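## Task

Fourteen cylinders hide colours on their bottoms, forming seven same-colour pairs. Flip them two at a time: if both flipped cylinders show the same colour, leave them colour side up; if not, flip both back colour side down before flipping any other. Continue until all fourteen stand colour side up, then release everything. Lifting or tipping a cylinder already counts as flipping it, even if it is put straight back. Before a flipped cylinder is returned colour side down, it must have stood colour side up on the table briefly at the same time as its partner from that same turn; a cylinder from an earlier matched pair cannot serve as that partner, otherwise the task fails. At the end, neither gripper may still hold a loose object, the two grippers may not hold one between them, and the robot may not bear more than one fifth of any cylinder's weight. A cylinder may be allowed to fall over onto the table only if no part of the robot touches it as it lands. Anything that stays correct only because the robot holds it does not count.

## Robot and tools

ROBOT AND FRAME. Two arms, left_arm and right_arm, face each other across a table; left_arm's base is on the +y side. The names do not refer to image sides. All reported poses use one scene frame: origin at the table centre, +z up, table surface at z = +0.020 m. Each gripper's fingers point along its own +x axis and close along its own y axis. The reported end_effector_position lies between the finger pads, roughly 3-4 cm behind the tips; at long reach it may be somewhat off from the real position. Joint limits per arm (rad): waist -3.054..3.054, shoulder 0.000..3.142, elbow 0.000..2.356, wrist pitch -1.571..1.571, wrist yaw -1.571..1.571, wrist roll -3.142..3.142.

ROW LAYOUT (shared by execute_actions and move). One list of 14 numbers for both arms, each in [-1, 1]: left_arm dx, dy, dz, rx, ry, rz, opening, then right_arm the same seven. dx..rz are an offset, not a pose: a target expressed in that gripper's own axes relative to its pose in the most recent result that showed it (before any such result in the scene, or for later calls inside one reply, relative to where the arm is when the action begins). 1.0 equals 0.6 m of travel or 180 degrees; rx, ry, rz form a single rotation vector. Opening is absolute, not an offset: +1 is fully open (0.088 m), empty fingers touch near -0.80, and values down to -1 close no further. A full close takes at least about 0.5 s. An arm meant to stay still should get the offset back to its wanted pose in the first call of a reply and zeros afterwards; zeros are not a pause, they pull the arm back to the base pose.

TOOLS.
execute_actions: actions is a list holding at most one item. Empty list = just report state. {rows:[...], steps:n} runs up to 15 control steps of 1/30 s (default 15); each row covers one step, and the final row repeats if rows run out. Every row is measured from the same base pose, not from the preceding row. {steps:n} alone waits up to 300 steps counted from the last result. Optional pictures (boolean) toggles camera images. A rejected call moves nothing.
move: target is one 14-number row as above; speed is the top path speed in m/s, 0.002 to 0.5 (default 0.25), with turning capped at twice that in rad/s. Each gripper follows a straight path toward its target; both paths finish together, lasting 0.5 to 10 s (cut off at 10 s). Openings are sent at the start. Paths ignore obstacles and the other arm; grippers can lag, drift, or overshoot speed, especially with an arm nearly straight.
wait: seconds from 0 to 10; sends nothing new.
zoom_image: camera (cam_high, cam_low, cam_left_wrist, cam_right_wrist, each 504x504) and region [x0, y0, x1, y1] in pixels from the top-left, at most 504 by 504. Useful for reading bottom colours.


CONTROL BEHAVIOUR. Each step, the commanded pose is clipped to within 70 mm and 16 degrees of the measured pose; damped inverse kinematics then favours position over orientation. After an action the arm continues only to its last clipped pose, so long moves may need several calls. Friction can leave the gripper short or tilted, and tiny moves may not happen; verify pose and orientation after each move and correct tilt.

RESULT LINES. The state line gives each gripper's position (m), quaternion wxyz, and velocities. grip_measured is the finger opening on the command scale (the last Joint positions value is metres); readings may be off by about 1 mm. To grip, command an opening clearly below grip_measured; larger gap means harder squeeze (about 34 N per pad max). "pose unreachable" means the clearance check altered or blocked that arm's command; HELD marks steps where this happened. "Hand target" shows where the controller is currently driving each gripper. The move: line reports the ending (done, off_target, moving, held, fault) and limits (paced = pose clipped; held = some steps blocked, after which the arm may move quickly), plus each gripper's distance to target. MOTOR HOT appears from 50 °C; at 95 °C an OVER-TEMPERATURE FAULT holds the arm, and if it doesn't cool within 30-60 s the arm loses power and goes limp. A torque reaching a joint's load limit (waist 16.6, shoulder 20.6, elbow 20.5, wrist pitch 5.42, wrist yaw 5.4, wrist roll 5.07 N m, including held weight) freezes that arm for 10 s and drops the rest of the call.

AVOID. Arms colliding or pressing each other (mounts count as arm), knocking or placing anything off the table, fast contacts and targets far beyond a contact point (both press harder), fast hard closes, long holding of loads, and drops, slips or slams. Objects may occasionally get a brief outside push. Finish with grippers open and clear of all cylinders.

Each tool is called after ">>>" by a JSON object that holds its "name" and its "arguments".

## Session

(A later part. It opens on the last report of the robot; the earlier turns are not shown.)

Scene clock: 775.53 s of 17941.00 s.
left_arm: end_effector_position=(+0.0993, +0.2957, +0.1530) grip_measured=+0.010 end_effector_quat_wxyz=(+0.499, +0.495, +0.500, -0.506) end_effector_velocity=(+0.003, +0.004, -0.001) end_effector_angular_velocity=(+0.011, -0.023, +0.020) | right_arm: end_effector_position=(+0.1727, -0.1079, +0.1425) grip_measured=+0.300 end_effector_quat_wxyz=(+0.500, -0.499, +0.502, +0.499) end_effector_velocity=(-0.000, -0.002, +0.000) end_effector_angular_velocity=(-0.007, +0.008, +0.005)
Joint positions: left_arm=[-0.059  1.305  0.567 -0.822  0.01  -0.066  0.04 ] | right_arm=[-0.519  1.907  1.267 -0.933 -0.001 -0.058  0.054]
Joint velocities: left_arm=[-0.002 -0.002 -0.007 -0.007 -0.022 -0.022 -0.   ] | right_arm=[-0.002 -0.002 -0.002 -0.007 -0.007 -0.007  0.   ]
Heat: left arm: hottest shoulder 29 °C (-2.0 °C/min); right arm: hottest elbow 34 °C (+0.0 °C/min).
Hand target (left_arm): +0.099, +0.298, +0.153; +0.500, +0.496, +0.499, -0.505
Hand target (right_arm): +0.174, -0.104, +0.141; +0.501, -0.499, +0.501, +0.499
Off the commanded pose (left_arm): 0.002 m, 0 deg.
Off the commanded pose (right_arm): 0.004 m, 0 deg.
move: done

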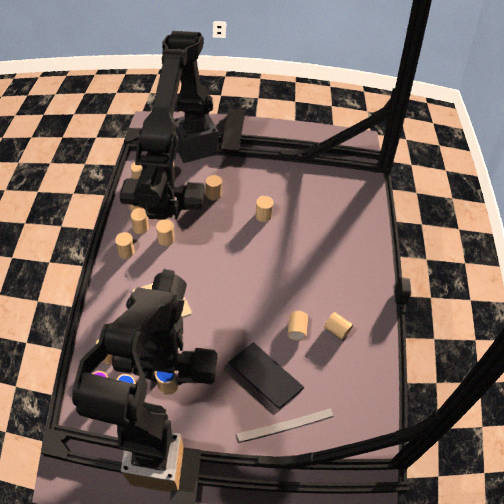

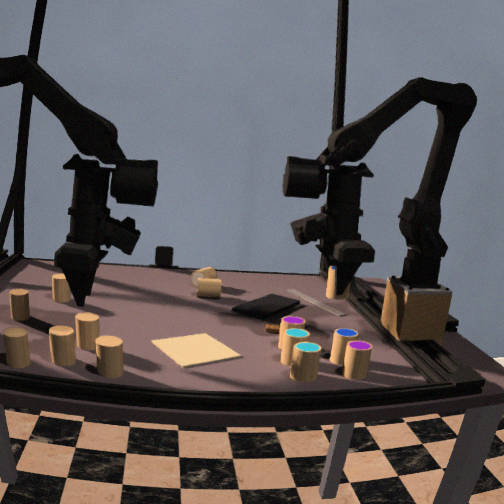

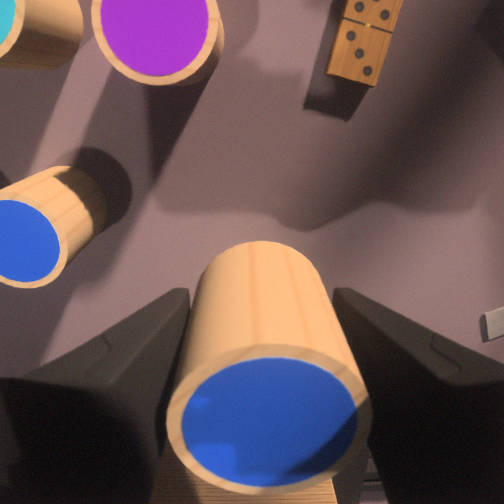

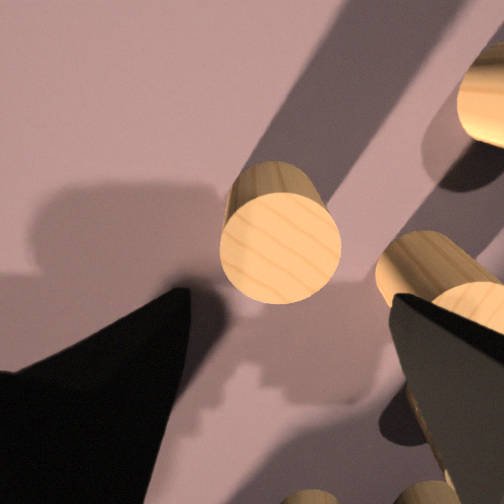

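>>> {"name": "move", "arguments": {"target": [0.144,0.025,0,0,0.004,0,-0.3,0.118,0,0.005,0,0,0,0.3], "speed": 0.08}}

>>> {"name": "execute_actions", "arguments": {"actions": [{"rows":[[0,0,0,0,0,0,0.25,0,0,0,0,0,0,0.3]],"steps":8}], "pictures": false}}

>>> {"name": "move", "arguments": {"target": [-0.13,0,0,0,0,0,0.25,0,0,0,0,0,0,0.3], "speed": 0.15}}

Scene clock: 784.17 s of 17941.00 s.
left_arm: end_effector_position=(+0.1133, +0.2926, +0.0677) grip_measured=+0.010 end_effector_quat_wxyz=(+0.498, +0.497, +0.501, -0.504) end_effector_velocity=(+0.003, -0.000, -0.001) end_effector_angular_velocity=(-0.002, -0.022, +0.005) | right_arm: end_effector_position=(+0.1732, -0.1014, +0.0772) grip_measured=+0.300 end_effector_quat_wxyz=(+0.505, -0.495, +0.497, +0.503) end_effector_velocity=(+0.001, -0.004, -0.001) end_effector_angular_velocity=(-0.012, +0.008, -0.015)
Joint positions: left_arm=[ 0.021  1.658  0.405 -0.315  0.01   0.015  0.04 ] | right_arm=[-0.519  2.04   1.163 -0.68  -0.001 -0.058  0.054]
Joint velocities: left_arm=[-0.002  0.002 -0.002  0.007 -0.022 -0.007 -0.   ] | right_arm=[-0.007 -0.002 -0.007 -0.007 -0.007  0.007 -0.   ]
Heat: left arm: hottest shoulder 29 °C (-2.0 °C/min); right arm: hottest elbow 34 °C (+0.0 °C/min).
Hand target (left_arm): +0.114, +0.295, +0.066; +0.496, +0.499, +0.503, -0.502
Hand target (right_arm): +0.173, -0.105, +0.072; +0.500, -0.499, +0.502, +0.499
Off the commanded pose (left_arm): 0.003 m, 0 deg.
Off the commanded pose (right_arm): 0.007 m, 1 deg.
move: done

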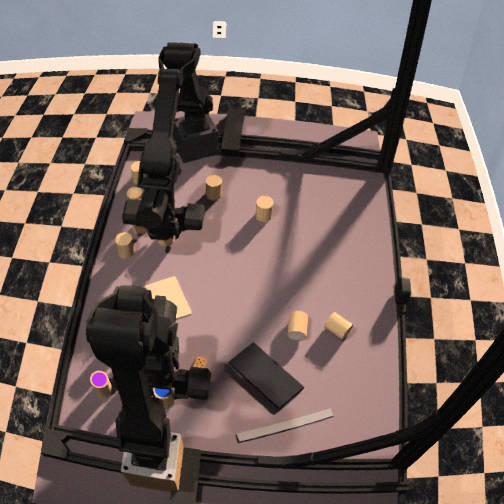

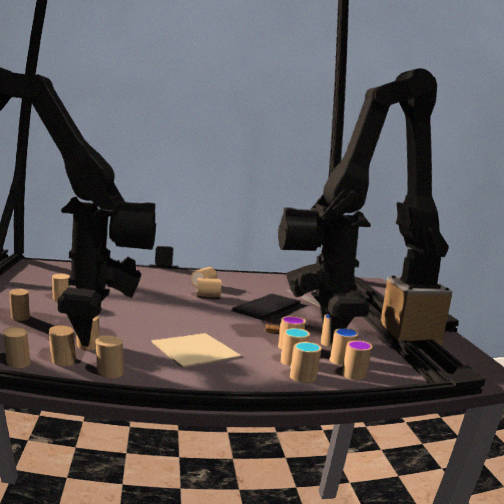

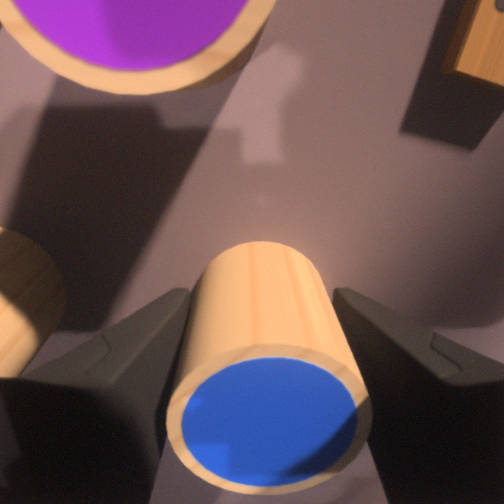

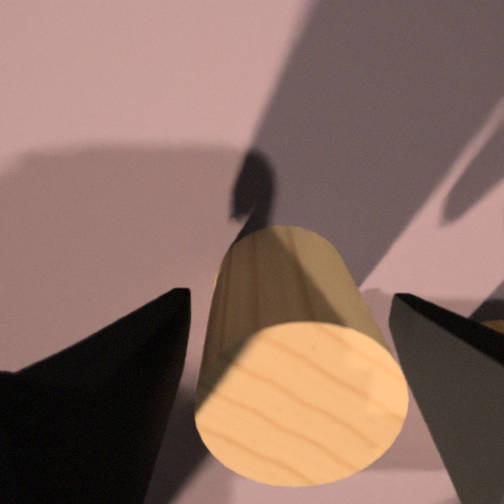

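Scene clock: 784.43 s of 17941.00 s.
left_arm: end_effector_position=(+0.1133, +0.2925, +0.0677) grip_measured=+0.221 end_effector_quat_wxyz=(+0.498, +0.497, +0.501, -0.504) end_effector_velocity=(+0.001, +0.004, -0.001) end_effector_angular_velocity=(+0.012, -0.007, +0.005) | right_arm: end_effector_position=(+0.1732, -0.1014, +0.0772) grip_measured=+0.300 end_effector_quat_wxyz=(+0.505, -0.495, +0.497, +0.503) end_effector_velocity=(+0.002, -0.000, +0.001) end_effector_angular_velocity=(-0.003, -0.007, +0.005)
Joint positions: left_arm=[ 0.021  1.658  0.405 -0.314  0.01   0.015  0.05 ] | right_arm=[-0.519  2.04   1.163 -0.68  -0.001 -0.058  0.054]
Joint velocities: left_arm=[-0.002 -0.002 -0.007 -0.007 -0.007 -0.007  0.016] | right_arm=[-0.002 -0.002  0.002 -0.007  0.007 -0.007 -0.   ]
Heat: left arm: hottest shoulder 28 °C (-3.0 °C/min); right arm: hottest elbow 34 °C (+0.0 °C/min).
Hand target (left_arm): +0.113, +0.293, +0.068; +0.498, +0.497, +0.501, -0.504
Hand target (right_arm): +0.173, -0.101, +0.077; +0.505, -0.495, +0.497, +0.503
Off the commanded pose (left_arm): 0.000 m, 0 deg.
Off the commanded pose (right_arm): 0.000 m, 0 deg.
Steps of this call (steps 1 to 8: all 8 steps of this action). Readings (end_effector_position):
1: left_arm (+0.1133, +0.2925, +0.0677) | right_arm (+0.1732, -0.1014, +0.0772)
2: left_arm (+0.1133, +0.2925, +0.0677) | right_arm (+0.1732, -0.1014, +0.0772)
4: left_arm (+0.1133, +0.2925, +0.0677) | right_arm (+0.1732, -0.1014, +0.0772)
8: the state above

Scene clock: 785.73 s of 17941.00 s.
left_arm: end_effector_position=(+0.1133, +0.2970, +0.1427) grip_measured=+0.250 end_effector_quat_wxyz=(+0.494, +0.501, +0.505, -0.500) end_effector_velocity=(+0.003, -0.002, +0.003) end_effector_angular_velocity=(-0.007, -0.022, +0.005) | right_arm: end_effector_position=(+0.1732, -0.1014, +0.0772) grip_measured=+0.300 end_effector_quat_wxyz=(+0.505, -0.495, +0.497, +0.503) end_effector_velocity=(-0.002, -0.002, +0.000) end_effector_angular_velocity=(-0.007, +0.008, +0.010)
Joint positions: left_arm=[ 0.022  1.348  0.55  -0.785  0.01   0.016  0.051] | right_arm=[-0.519  2.04   1.163 -0.68  -0.001 -0.058  0.054]
Joint velocities: left_arm=[-0.002 -0.007  0.007 -0.007 -0.022 -0.007 -0.   ] | right_arm=[ 0.002 -0.002 -0.002 -0.007 -0.007 -0.007 -0.   ]
Heat: left arm: hottest shoulder 28 °C (-2.0 °C/min); right arm: hottest elbow 34 °C (+0.0 °C/min).
Hand target (left_arm): +0.114, +0.293, +0.146; +0.498, +0.497, +0.501, -0.504
Hand target (right_arm): +0.173, -0.101, +0.077; +0.505, -0.495, +0.497, +0.503
Off the commanded pose (left_arm): 0.005 m, 1 deg.
Off the commanded pose (right_arm): 0.000 m, 0 deg.
move: done

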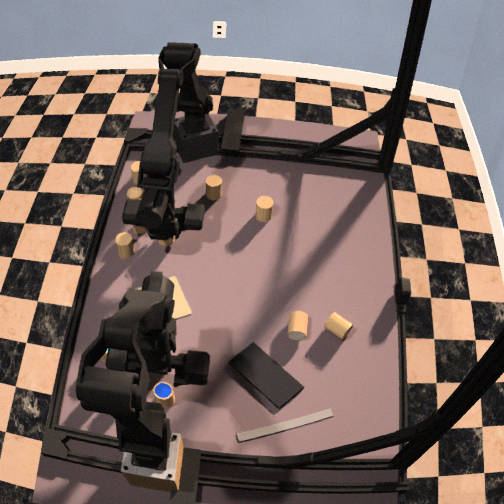

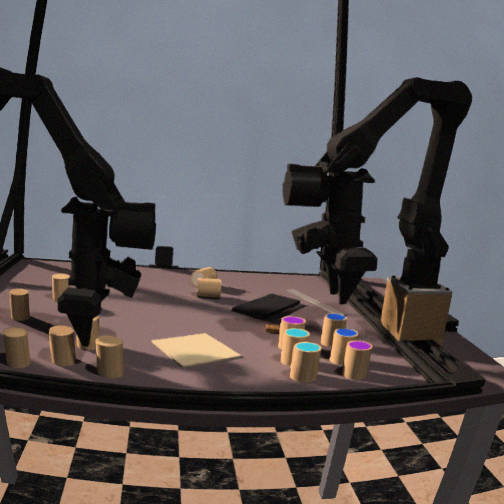

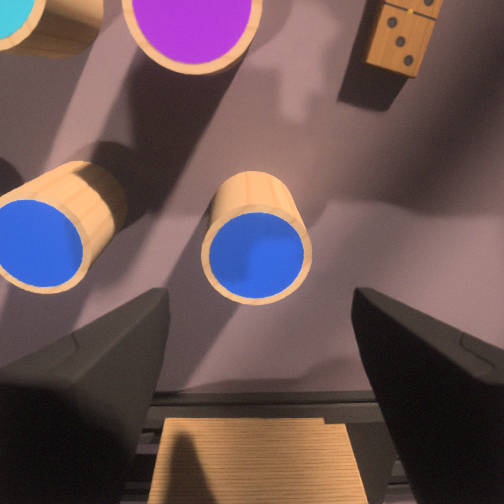

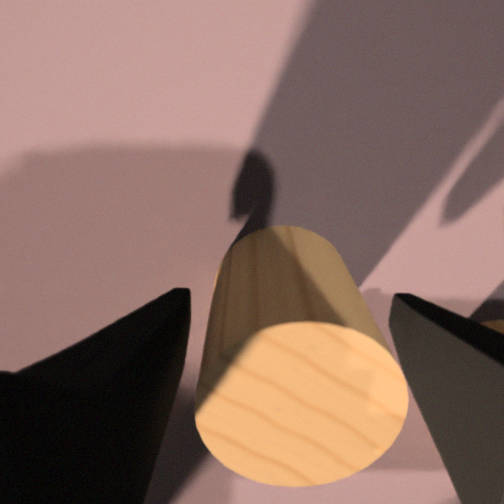

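>>> {"name": "execute_actions", "arguments": {"actions": [{"rows":[[0,0,0,0,0,0,0.5,0,0.003,0,0,0,0,0.2],[0,0,0,0,0,0,0.5,0,0.003,0,0,0,0,0.2],[0,0,0,0,0,0,0.5,0,0.003,0,0,0,0,-0.3]],"steps":11}], "pictures": false}}

>>> {"name": "move", "arguments": {"target": [-0.286,0.018,0.408,0.383,-0.389,0.393,0.5,-0.368,0.07,0.066,0,-0.503,0,-0.3], "speed": 0.45}}

Scene clock: 795.00 s of 17941.00 s.
left_arm: end_effector_position=(+0.1133, +0.2969, +0.1430) grip_measured=+0.495 end_effector_quat_wxyz=(+0.494, +0.501, +0.505, -0.500) end_effector_velocity=(+0.001, +0.003, -0.001) end_effector_angular_velocity=(+0.012, -0.007, +0.005) | right_arm: end_effector_position=(+0.1721, -0.1015, +0.0772) grip_measured=+0.000 end_effector_quat_wxyz=(+0.504, -0.495, +0.498, +0.503) end_effector_velocity=(-0.003, -0.004, -0.001) end_effector_angular_velocity=(-0.011, +0.022, +0.020)
Joint positions: left_arm=[ 0.022  1.347  0.551 -0.786  0.01   0.016  0.063] | right_arm=[-0.516  2.04   1.163 -0.681 -0.001 -0.055  0.039]
Joint velocities: left_arm=[-0.002  0.002 -0.002 -0.007 -0.007 -0.007  0.002] | right_arm=[-0.002 -0.002 -0.007 -0.007 -0.022 -0.022 -0.   ]
Heat: left arm: hottest shoulder 28 °C (-1.0 °C/min); right arm: hottest elbow 33 °C (+0.0 °C/min).
Hand target (left_arm): +0.113, +0.297, +0.143; +0.494, +0.501, +0.505, -0.500
Hand target (right_arm): +0.171, -0.101, +0.077; +0.505, -0.495, +0.497, +0.503
Off the commanded pose (left_arm): 0.000 m, 0 deg.
Off the commanded pose (right_arm): 0.001 m, 0 deg.
Steps of this call (steps 1 to 90: nothing new was sent; then 5.90 s passed at rest; steps 91 to 101: all 11 steps of this action). Readings (end_effector_position):
91: left_arm (+0.1134, +0.2969, +0.1430) | right_arm (+0.1732, -0.1014, +0.0772)
92: left_arm (+0.1134, +0.2969, +0.1430) | right_arm (+0.1730, -0.1014, +0.0772)
94: left_arm (+0.1133, +0.2969, +0.1430) | right_arm (+0.1726, -0.1014, +0.0772)
98: left_arm (+0.1133, +0.2969, +0.1430) | right_arm (+0.1721, -0.1015, +0.0772)
101: the state above

Scene clock: 798.13 s of 17941.00 s.
left_arm: end_effector_position=(+0.1234, +0.0528, +0.3079) grip_measured=+0.500 end_effector_quat_wxyz=(+0.500, +0.497, -0.501, -0.502) end_effector_velocity=(-0.002, -0.000, +0.003) end_effector_angular_velocity=(-0.012, -0.008, -0.010) | right_arm: end_effector_position=(+0.1289, -0.0642, +0.3038) grip_measured=+0.000 end_effector_quat_wxyz=(+0.704, +0.013, -0.011, +0.710) end_effector_velocity=(+0.002, -0.001, -0.002) end_effector_angular_velocity=(-0.007, -0.022, -0.010)
Joint positions: left_arm=[0.052 1.635 0.523 1.114 0.049 1.566 0.064] | right_arm=[-0.365  1.43   0.425  1.038  0.083 -0.001  0.039]
Joint velocities: left_arm=[-0.002 -0.002  0.002  0.007  0.007  0.007 -0.   ] | right_arm=[-0.002 -0.002 -0.002 -0.007  0.007 -0.022 -0.   ]
Heat: left arm: hottest shoulder 28 °C (-1.0 °C/min); right arm: hottest elbow 33 °C (+0.0 °C/min).
Hand target (left_arm): +0.124, +0.050, +0.311; +0.502, +0.495, -0.504, -0.499
Hand target (right_arm): +0.129, -0.065, +0.299; +0.704, +0.008, -0.008, +0.710
Off the commanded pose (left_arm): 0.005 m, 1 deg.
Off the commanded pose (right_arm): 0.005 m, 1 deg.
move: done

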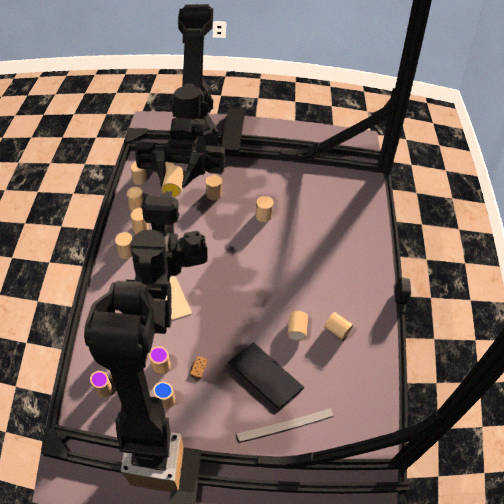

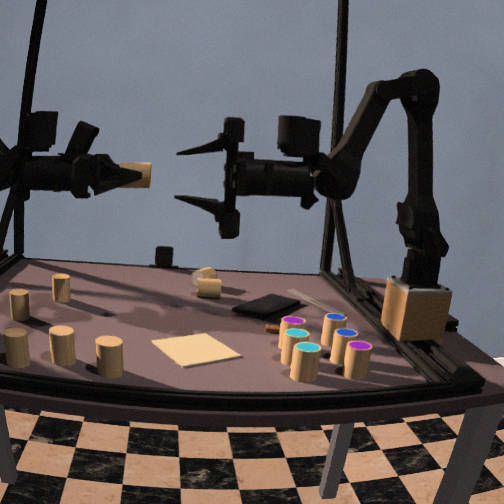

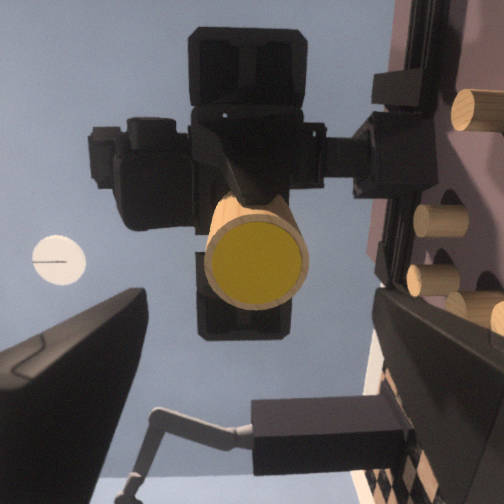

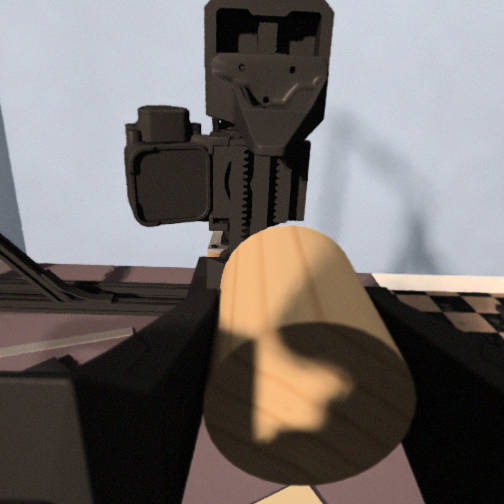

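>>> {"name": "execute_actions", "arguments": {"actions": []}}

Scene clock: 818.60 s of 17941.00 s.
left_arm: end_effector_position=(+0.1236, +0.0521, +0.3084) grip_measured=+0.500 end_effector_quat_wxyz=(+0.501, +0.497, -0.502, -0.501) end_effector_velocity=(+0.000, +0.001, -0.002) end_effector_angular_velocity=(+0.007, +0.022, +0.015) | right_arm: end_effector_position=(+0.1288, -0.0644, +0.3020) grip_measured=+0.000 end_effector_quat_wxyz=(+0.704, +0.011, -0.010, +0.710) end_effector_velocity=(-0.000, +0.000, +0.000) end_effector_angular_velocity=(-0.002, +0.007, +0.005)
Joint positions: left_arm=[0.053 1.637 0.526 1.116 0.05  1.567 0.064] | right_arm=[-0.364  1.432  0.422  1.04   0.083 -0.001  0.039]
Joint velocities: left_arm=[-0.007 -0.002 -0.002 -0.007 -0.022 -0.022 -0.   ] | right_arm=[-0.002 -0.002  0.002 -0.007 -0.007  0.007 -0.   ]
Heat: left arm: hottest wrist pitch 30 °C (-1.0 °C/min); right arm: hottest wrist pitch 35 °C (+0.0 °C/min).
Hand target (left_arm): +0.124, +0.050, +0.311; +0.502, +0.495, -0.504, -0.498
Hand target (right_arm): +0.129, -0.065, +0.299; +0.704, +0.008, -0.008, +0.710
Off the commanded pose (left_arm): 0.004 m, 1 deg.
Off the commanded pose (right_arm): 0.004 m, 1 deg.
Steps of this call (steps 1 to 614: nothing new was sent). Readings (end_effector_position):
1: left_arm (+0.1233, +0.0528, +0.3080) | right_arm (+0.1289, -0.0642, +0.3038)
2: left_arm (+0.1233, +0.0527, +0.3078) | right_arm (+0.1289, -0.0642, +0.3038)
4: left_arm (+0.1233, +0.0527, +0.3079) | right_arm (+0.1289, -0.0642, +0.3038)
8: left_arm (+0.1233, +0.0527, +0.3079) | right_arm (+0.1289, -0.0642, +0.3039)
614: the state above

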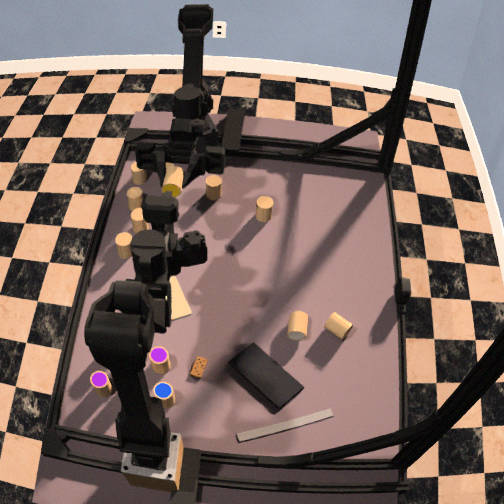

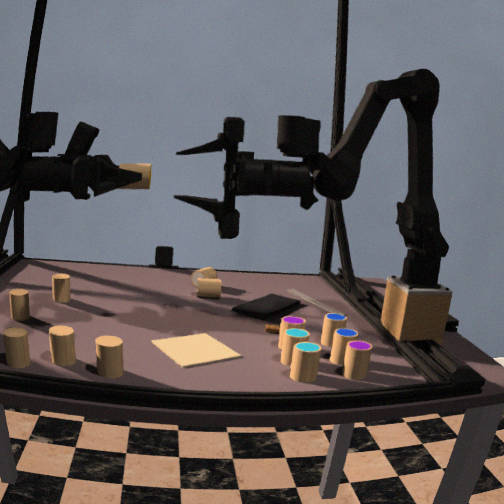

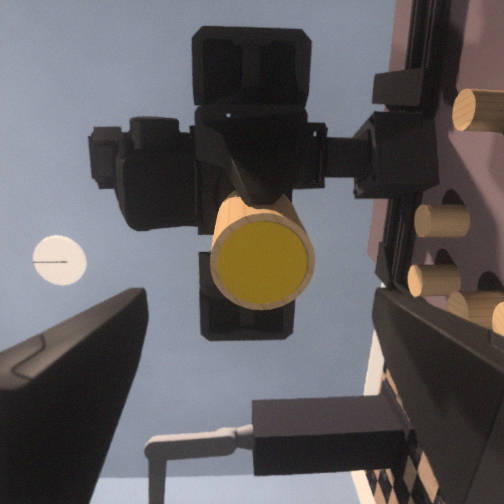

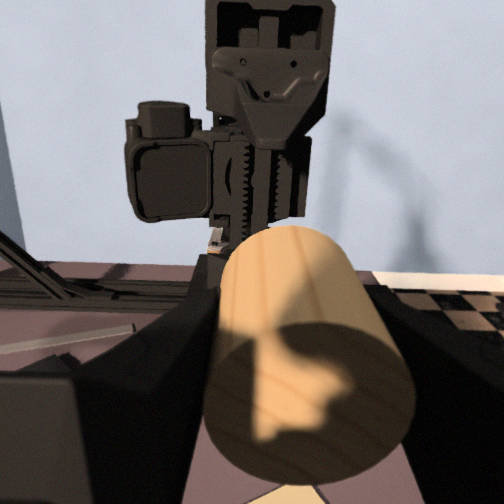

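>>> {"name": "move", "arguments": {"target": [0.136,0.0,0.001,0,0,0.002,0.5,0,0,0,0,0,0,-0.3], "speed": 0.15}}

>>> {"name": "execute_actions", "arguments": {"actions": [{"rows":[[0,0,0,0,0,0,-0.3,0,0,0,0,0,0,-0.3]],"steps":11}], "pictures": false}}

>>> {"name": "move", "arguments": {"target": [-0.06,0,0,0,0,0,-0.3,-0.06,0,0,0,0,0,0.5], "speed": 0.1}}

>>> {"name": "move", "arguments": {"target": [-0.165,-0.255,0.253,0,0,-0.497,-0.3,-0.187,0.314,-0.25,0,0.512,0,0.5], "speed": 0.4}}

Scene clock: 832.70 s of 17941.00 s.
left_arm: end_effector_position=(+0.1237, -0.0264, +0.3070) grip_measured=+0.500 end_effector_quat_wxyz=(+0.501, +0.496, -0.502, -0.500) end_effector_velocity=(-0.000, -0.001, -0.002) end_effector_angular_velocity=(+0.007, +0.008, +0.005) | right_arm: end_effector_position=(+0.1287, -0.0646, +0.3009) grip_measured=+0.000 end_effector_quat_wxyz=(+0.704, +0.010, -0.009, +0.710) end_effector_velocity=(-0.000, -0.001, -0.002) end_effector_angular_velocity=(-0.007, -0.008, +0.005)
Joint positions: left_arm=[0.043 1.893 0.848 1.052 0.04  1.567 0.064] | right_arm=[-0.364  1.434  0.421  1.04   0.083 -0.001  0.039]
Joint velocities: left_arm=[-0.002  0.002  0.002 -0.007 -0.007 -0.007 -0.   ] | right_arm=[-0.002 -0.002 -0.002 -0.007 -0.007 -0.007 -0.   ]
Heat: left arm: hottest wrist pitch 31 °C (+2.0 °C/min); right arm: hottest wrist pitch 36 °C (+2.0 °C/min).
Hand target (left_arm): +0.123, -0.029, +0.308; +0.502, +0.495, -0.503, -0.500
Hand target (right_arm): +0.129, -0.064, +0.302; +0.704, +0.011, -0.010, +0.710
Off the commanded pose (left_arm): 0.004 m, 0 deg.
Off the commanded pose (right_arm): 0.001 m, 0 deg.
move: done

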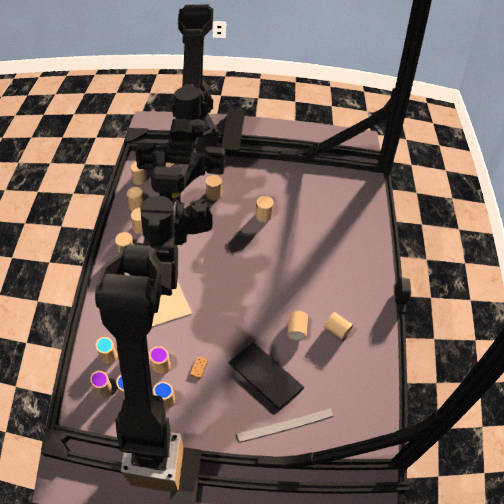

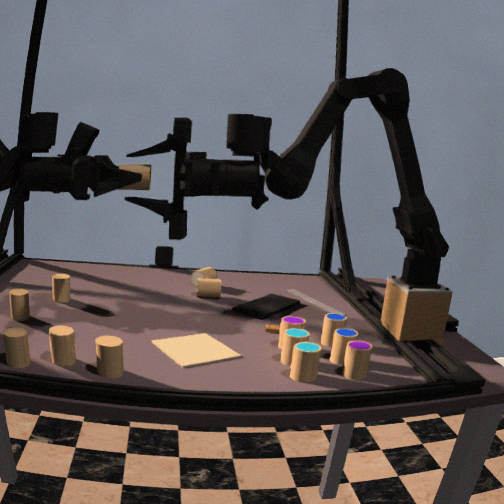

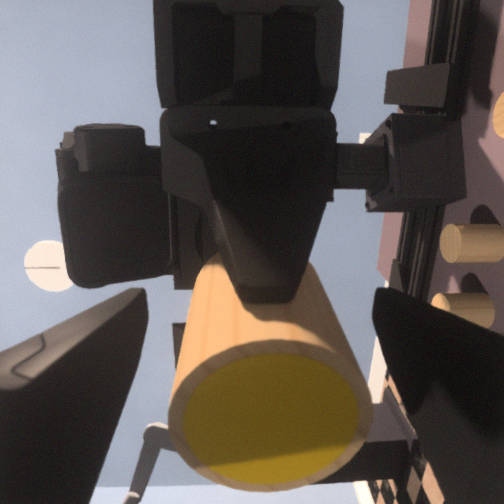

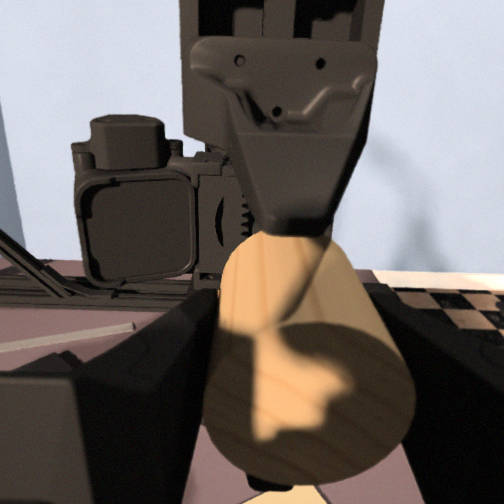

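Scene clock: 833.07 s of 17941.00 s.
left_arm: end_effector_position=(+0.1237, -0.0264, +0.3069) grip_measured=+0.013 end_effector_quat_wxyz=(+0.501, +0.496, -0.502, -0.500) end_effector_velocity=(+0.000, -0.000, +0.001) end_effector_angular_velocity=(+0.002, +0.007, -0.005) | right_arm: end_effector_position=(+0.1287, -0.0646, +0.3009) grip_measured=+0.000 end_effector_quat_wxyz=(+0.704, +0.010, -0.009, +0.710) end_effector_velocity=(-0.000, -0.001, -0.004) end_effector_angular_velocity=(-0.012, -0.009, +0.005)
Joint positions: left_arm=[0.043 1.893 0.848 1.051 0.04  1.568 0.04 ] | right_arm=[-0.364  1.434  0.421  1.039  0.083 -0.001  0.039]
Joint velocities: left_arm=[ 0.002 -0.002  0.002 -0.007  0.007 -0.007 -0.   ] | right_arm=[-0.002 -0.002 -0.007 -0.007 -0.007 -0.007  0.   ]
Heat: left arm: hottest wrist pitch 31 °C (+2.0 °C/min); right arm: hottest wrist pitch 36 °C (+2.0 °C/min).
Hand target (left_arm): +0.124, -0.026, +0.307; +0.501, +0.496, -0.502, -0.500
Hand target (right_arm): +0.129, -0.065, +0.301; +0.704, +0.010, -0.009, +0.710
Off the commanded pose (left_arm): 0.000 m, 0 deg.
Off the commanded pose (right_arm): 0.000 m, 0 deg.
Steps of this call (steps 1 to 11: all 11 steps of this action). Readings (end_effector_position):
1: left_arm (+0.1237, -0.0264, +0.3070) | right_arm (+0.1287, -0.0646, +0.3009)
2: left_arm (+0.1237, -0.0264, +0.3070) | right_arm (+0.1287, -0.0646, +0.3009)
4: left_arm (+0.1237, -0.0264, +0.3070) | right_arm (+0.1287, -0.0646, +0.3009)
8: left_arm (+0.1237, -0.0264, +0.3069) | right_arm (+0.1287, -0.0646, +0.3009)
11: the state above

Scene clock: 834.10 s of 17941.00 s.
left_arm: end_effector_position=(+0.1228, +0.0070, +0.3020) grip_measured=+0.012 end_effector_quat_wxyz=(+0.498, +0.499, -0.499, -0.504) end_effector_velocity=(-0.000, +0.003, +0.000) end_effector_angular_velocity=(-0.002, +0.007, +0.015) | right_arm: end_effector_position=(+0.1289, -0.0977, +0.3013) grip_measured=+0.500 end_effector_quat_wxyz=(+0.703, +0.010, -0.009, +0.711) end_effector_velocity=(+0.000, -0.003, -0.002) end_effector_angular_velocity=(-0.012, -0.009, +0.005)
Joint positions: left_arm=[0.044 1.799 0.702 1.09  0.041 1.568 0.04 ] | right_arm=[-0.35   1.273  0.309  0.991  0.096 -0.001  0.063]
Joint velocities: left_arm=[-0.007 -0.007 -0.012  0.007 -0.022 -0.007 -0.   ] | right_arm=[-0.002 -0.017 -0.007 -0.022 -0.007 -0.007 -0.   ]
Heat: left arm: hottest wrist pitch 31 °C (+2.0 °C/min); right arm: hottest wrist pitch 36 °C (+2.0 °C/min).
Hand target (left_arm): +0.124, +0.009, +0.307; +0.501, +0.496, -0.502, -0.501
Hand target (right_arm): +0.129, -0.100, +0.300; +0.704, +0.010, -0.009, +0.710
Off the commanded pose (left_arm): 0.005 m, 1 deg.
Off the commanded pose (right_arm): 0.003 m, 0 deg.
move: done

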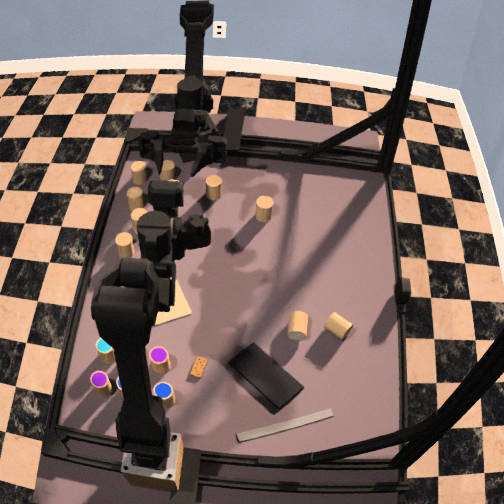

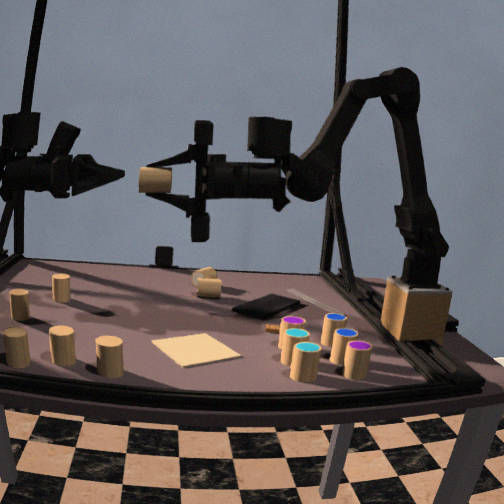

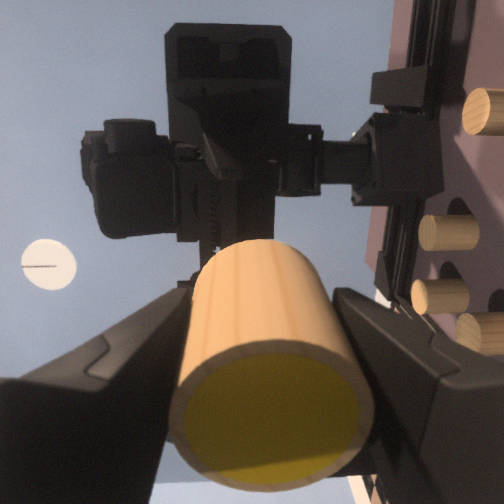

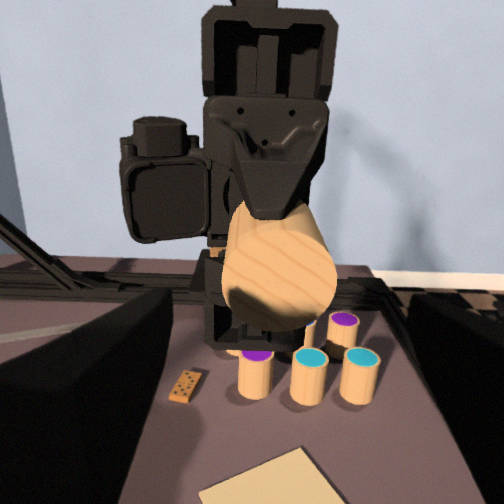

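Scene clock: 836.70 s of 17941.00 s.
left_arm: end_effector_position=(-0.0279, +0.1104, +0.1492) grip_measured=+0.011 end_effector_quat_wxyz=(-0.001, +0.706, -0.001, -0.709) end_effector_velocity=(+0.002, +0.003, +0.001) end_effector_angular_velocity=(+0.013, -0.013, +0.005) | right_arm: end_effector_position=(-0.0563, -0.2085, +0.1483) grip_measured=+0.500 end_effector_quat_wxyz=(+0.495, -0.501, +0.505, +0.498) end_effector_velocity=(-0.000, -0.004, -0.001) end_effector_angular_velocity=(-0.023, +0.009, +0.019)
Joint positions: left_arm=[-0.362  2.099  1.462 -0.933  0.004  1.202  0.04 ] | right_arm=[ 0.256  1.82   1.177 -0.933 -0.013  0.714  0.064]
Joint velocities: left_arm=[-0.002 -0.002  0.002 -0.022 -0.007 -0.007 -0.   ] | right_arm=[-0.002  0.002 -0.002 -0.007 -0.022 -0.022 -0.   ]
Heat: left arm: hottest wrist pitch 31 °C (+2.0 °C/min); right arm: hottest wrist pitch 36 °C (+2.0 °C/min).
Hand target (left_arm): -0.030, +0.108, +0.150; +0.000, +0.704, -0.001, -0.710
Hand target (right_arm): -0.059, -0.207, +0.148; +0.494, -0.502, +0.507, +0.497
Off the commanded pose (left_arm): 0.003 m, 0 deg.
Off the commanded pose (right_arm): 0.002 m, 1 deg.
move: done

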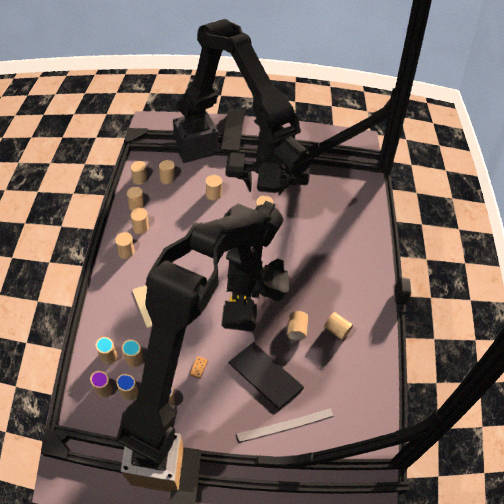

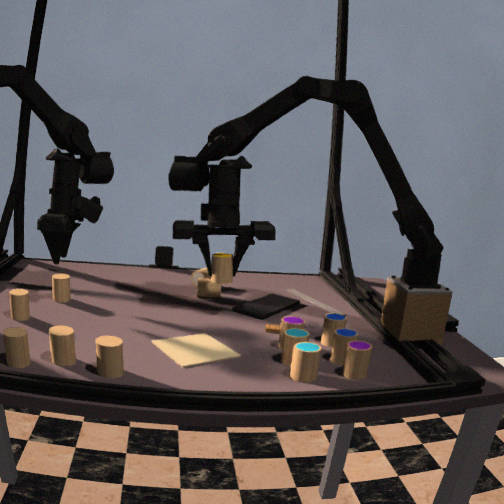

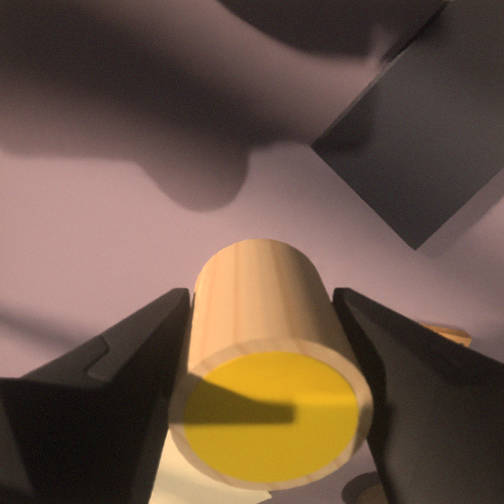

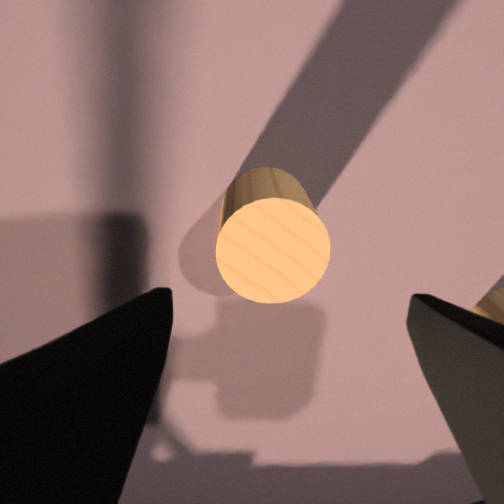

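>>> {"name": "move", "arguments": {"target": [0.125,0.03,0,0,0,0,-0.3,0.1305,0.005,0.008,0,-0.005,0,0.5], "speed": 0.08}}

Scene clock: 850.70 s of 17941.00 s.
left_arm: end_effector_position=(-0.0298, +0.0920, +0.0790) grip_measured=+0.010 end_effector_quat_wxyz=(+0.002, +0.704, -0.004, -0.710) end_effector_velocity=(-0.002, -0.000, +0.000) end_effector_angular_velocity=(-0.009, -0.004, +0.000) | right_arm: end_effector_position=(-0.0614, -0.2014, +0.0749) grip_measured=+0.500 end_effector_quat_wxyz=(+0.499, -0.492, +0.502, +0.507) end_effector_velocity=(-0.002, +0.001, -0.000) end_effector_angular_velocity=(+0.001, +0.010, -0.010)
Joint positions: left_arm=[-0.35   2.28   1.451 -0.732  0.004  1.216  0.04 ] | right_arm=[ 0.257  1.976  1.053 -0.625 -0.007  0.716  0.064]
Joint velocities: left_arm=[-0.007 -0.002 -0.002  0.007 -0.007 -0.007  0.   ] | right_arm=[-0.002  0.002  0.002  0.007 -0.007  0.007 -0.   ]
Heat: left arm: hottest shoulder 31 °C (+3.0 °C/min); right arm: hottest elbow 34 °C (+0.0 °C/min).
Hand target (left_arm): -0.028, +0.093, +0.074; -0.001, +0.706, -0.001, -0.708
Hand target (right_arm): -0.059, -0.204, +0.070; +0.500, -0.497, +0.501, +0.502
Off the commanded pose (left_arm): 0.005 m, 1 deg.
Off the commanded pose (right_arm): 0.006 m, 1 deg.
move: done

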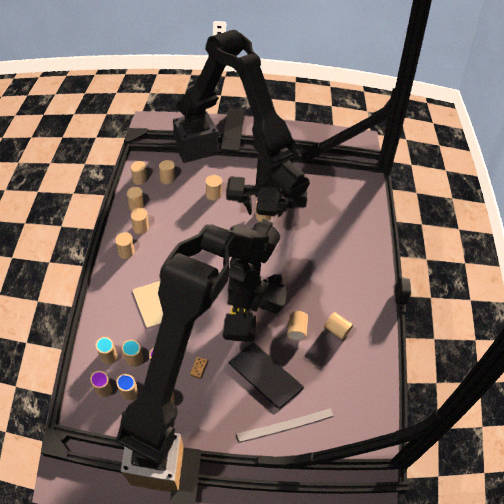

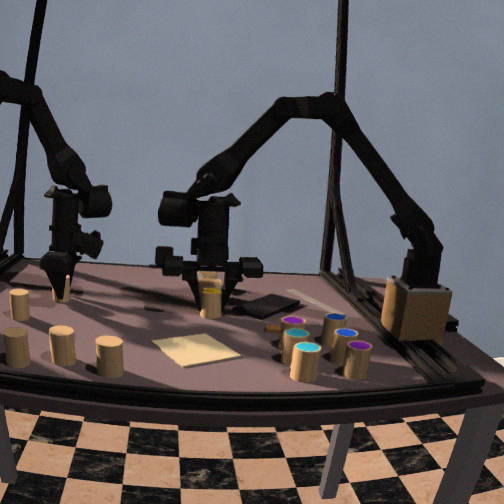

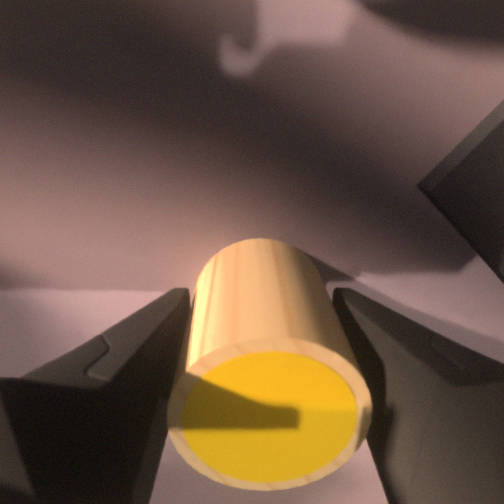

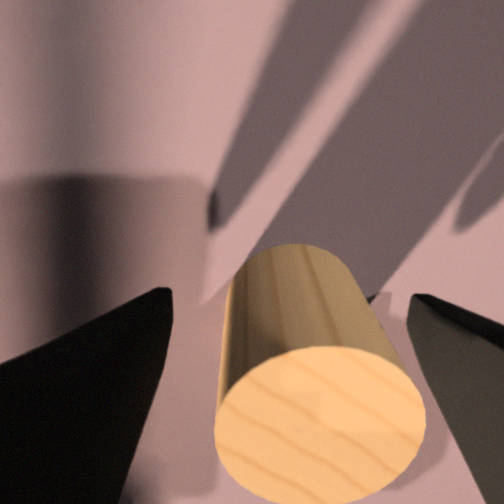

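>>> {"name": "execute_actions", "arguments": {"actions": [{"rows":[[0.004,0,0,0,0,0,-0.3,0.002,-0.007,-0.009,0,0,0,0.5],[0.004,0,0,0,0,0,-0.3,0.002,-0.007,-0.009,0,0,0,0.5],[0.004,0,0,0,0,0,-0.3,0.002,-0.007,-0.009,0,0,0,0.5],[0.004,0,0,0,0,0,0.4,0.002,-0.007,-0.009,0,0,0,0.5],[0.004,0,0,0,0,0,0.4,0.002,-0.007,-0.009,0,0,0,0.5],[0.004,0,0,0,0,0,0.4,0.002,-0.007,-0.009,0,0,0,0.5],[0.004,0,0,0,0,0,0.4,0.002,-0.007,-0.009,0,0,0,-0.3]],"steps":15}], "pictures": false}}

>>> {"name": "move", "arguments": {"target": [-0.13,0,0,0,0,0,0.4,-0.13,0,0,0,0,0,-0.3], "speed": 0.2}}

Scene clock: 860.90 s of 17941.00 s.
left_arm: end_effector_position=(-0.0300, +0.0908, +0.0786) grip_measured=+0.392 end_effector_quat_wxyz=(+0.003, +0.704, -0.006, -0.710) end_effector_velocity=(+0.004, +0.004, +0.000) end_effector_angular_velocity=(+0.013, -0.028, +0.005) | right_arm: end_effector_position=(-0.0574, -0.2063, +0.0702) grip_measured=+0.001 end_effector_quat_wxyz=(+0.498, -0.495, +0.503, +0.504) end_effector_velocity=(-0.000, +0.000, -0.001) end_effector_angular_velocity=(-0.003, +0.007, +0.005)
Joint positions: left_arm=[-0.349  2.281  1.451 -0.726  0.004  1.216  0.058] | right_arm=[ 0.257  1.976  1.028 -0.611 -0.007  0.716  0.039]
Joint velocities: left_arm=[-0.002 -0.002 -0.002 -0.022 -0.022 -0.007  0.004] | right_arm=[-0.002  0.002 -0.002  0.007 -0.007 -0.007 -0.   ]
Heat: left arm: hottest shoulder 32 °C (+4.1 °C/min); right arm: hottest elbow 33 °C (+0.0 °C/min).
Hand target (left_arm): -0.030, +0.092, +0.077; +0.002, +0.704, -0.004, -0.710
Hand target (right_arm): -0.057, -0.207, +0.074; +0.499, -0.492, +0.502, +0.507
Off the commanded pose (left_arm): 0.002 m, 0 deg.
Off the commanded pose (right_arm): 0.003 m, 1 deg.
Steps of this call (steps 1 to 291: nothing new was sent; steps 292 to 306: all 15 steps of this action). Readings (end_effector_position):
292: left_arm (-0.0296, +0.0920, +0.0785) | right_arm (-0.0610, -0.2021, +0.0736)
293: left_arm (-0.0296, +0.0920, +0.0785) | right_arm (-0.0604, -0.2027, +0.0728)
295: left_arm (-0.0296, +0.0919, +0.0785) | right_arm (-0.0585, -0.2049, +0.0713)
299: left_arm (-0.0300, +0.0908, +0.0786) | right_arm (-0.0569, -0.2067, +0.0698)
306: the state above

Scene clock: 862.00 s of 17941.00 s.
left_arm: end_effector_position=(-0.0285, +0.0949, +0.1511) grip_measured=+0.400 end_effector_quat_wxyz=(-0.002, +0.706, -0.001, -0.708) end_effector_velocity=(+0.001, +0.004, +0.002) end_effector_angular_velocity=(+0.013, -0.013, +0.005) | right_arm: end_effector_position=(-0.0540, -0.2102, +0.1414) grip_measured=+0.000 end_effector_quat_wxyz=(+0.498, -0.503, +0.503, +0.496) end_effector_velocity=(+0.003, -0.004, +0.000) end_effector_angular_velocity=(-0.021, -0.009, +0.019)
Joint positions: left_arm=[-0.349  2.151  1.552 -0.973  0.004  1.216  0.059] | right_arm=[ 0.257  1.825  1.153 -0.909 -0.007  0.716  0.039]
Joint velocities: left_arm=[-0.002 -0.002  0.002 -0.022 -0.007 -0.007 -0.   ] | right_arm=[-0.002 -0.002 -0.002 -0.022 -0.007 -0.022  0.   ]
Heat: left arm: hottest shoulder 33 °C (+5.1 °C/min); right arm: hottest elbow 33 °C (+0.0 °C/min).
Hand target (left_arm): -0.029, +0.092, +0.157; +0.003, +0.704, -0.006, -0.710
Hand target (right_arm): -0.057, -0.207, +0.148; +0.498, -0.495, +0.503, +0.504
Off the commanded pose (left_arm): 0.006 m, 1 deg.
Off the commanded pose (right_arm): 0.008 m, 1 deg.
move: done

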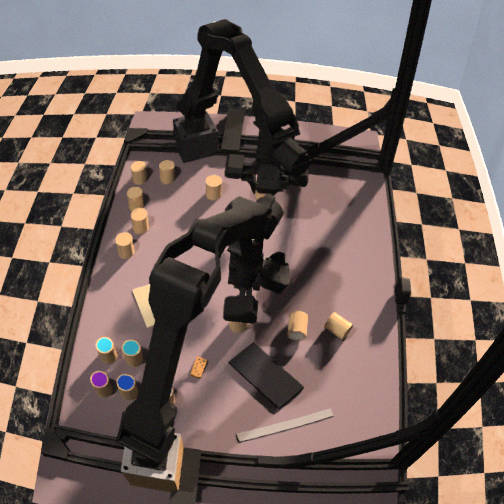

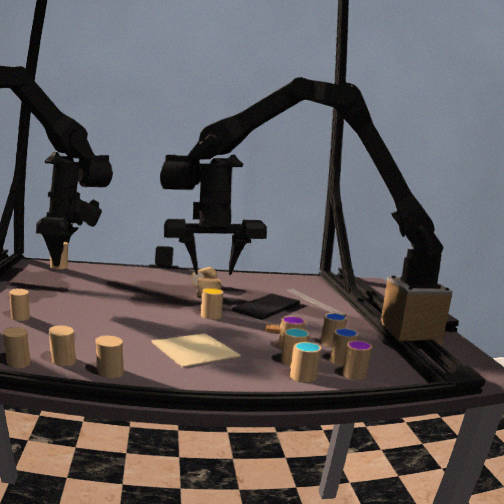

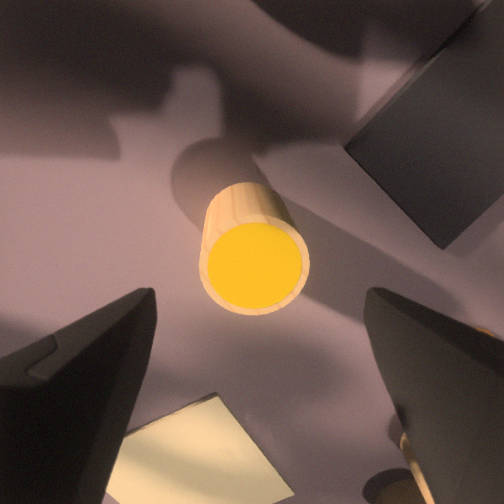

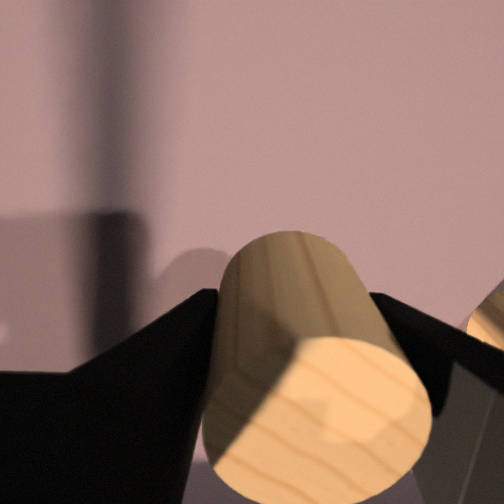

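>>> {"name": "move", "arguments": {"target": [-0.2665,0.075,-0.254,0,0,0.504,0.5,-0.263,-0.307,0.242,0,-0.51,0,-0.3], "speed": 0.4}}

Scene clock: 872.50 s of 17941.00 s.
left_arm: end_effector_position=(+0.1235, +0.0473, +0.3166) grip_measured=+0.500 end_effector_quat_wxyz=(+0.503, +0.493, -0.508, -0.496) end_effector_velocity=(-0.002, +0.000, -0.000) end_effector_angular_velocity=(-0.002, -0.008, -0.010) | right_arm: end_effector_position=(+0.1276, -0.0621, +0.3062) grip_measured=-0.001 end_effector_quat_wxyz=(+0.704, +0.012, -0.015, +0.710) end_effector_velocity=(-0.000, -0.001, +0.001) end_effector_angular_velocity=(+0.012, -0.006, +0.005)
Joint positions: left_arm=[0.053 1.636 0.552 1.106 0.051 1.571 0.063] | right_arm=[-0.36   1.434  0.436  1.036  0.087 -0.008  0.039]
Joint velocities: left_arm=[-0.002  0.002 -0.002  0.007  0.007  0.007 -0.   ] | right_arm=[-0.002  0.002 -0.007  0.022 -0.007 -0.007 -0.   ]
Heat: left arm: hottest shoulder 34 °C (+4.0 °C/min); right arm: hottest elbow 33 °C (-1.0 °C/min).
Hand target (left_arm): +0.124, +0.048, +0.312; +0.501, +0.495, -0.505, -0.499
Hand target (right_arm): +0.128, -0.063, +0.301; +0.703, +0.007, -0.012, +0.711
Off the commanded pose (left_arm): 0.007 m, 1 deg.
Off the commanded pose (right_arm): 0.009 m, 1 deg.
move: off_target (right_arm)

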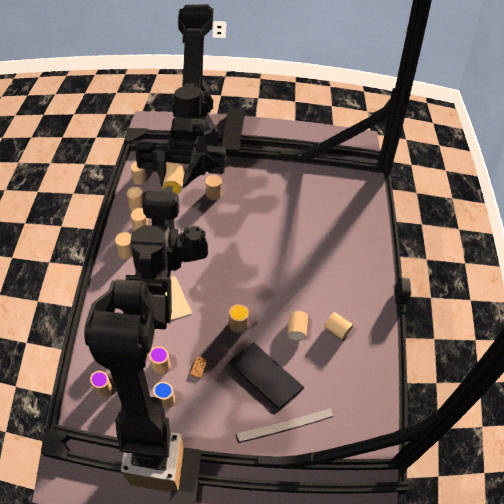

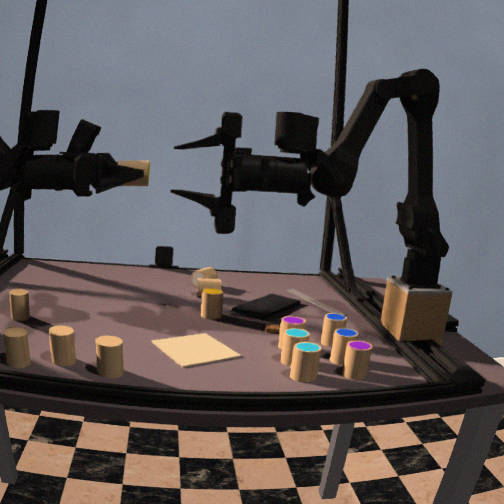

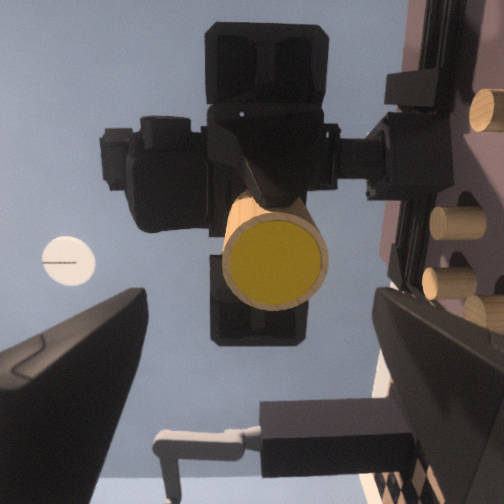

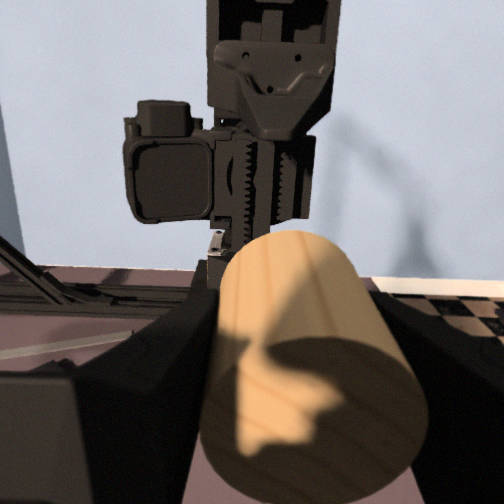

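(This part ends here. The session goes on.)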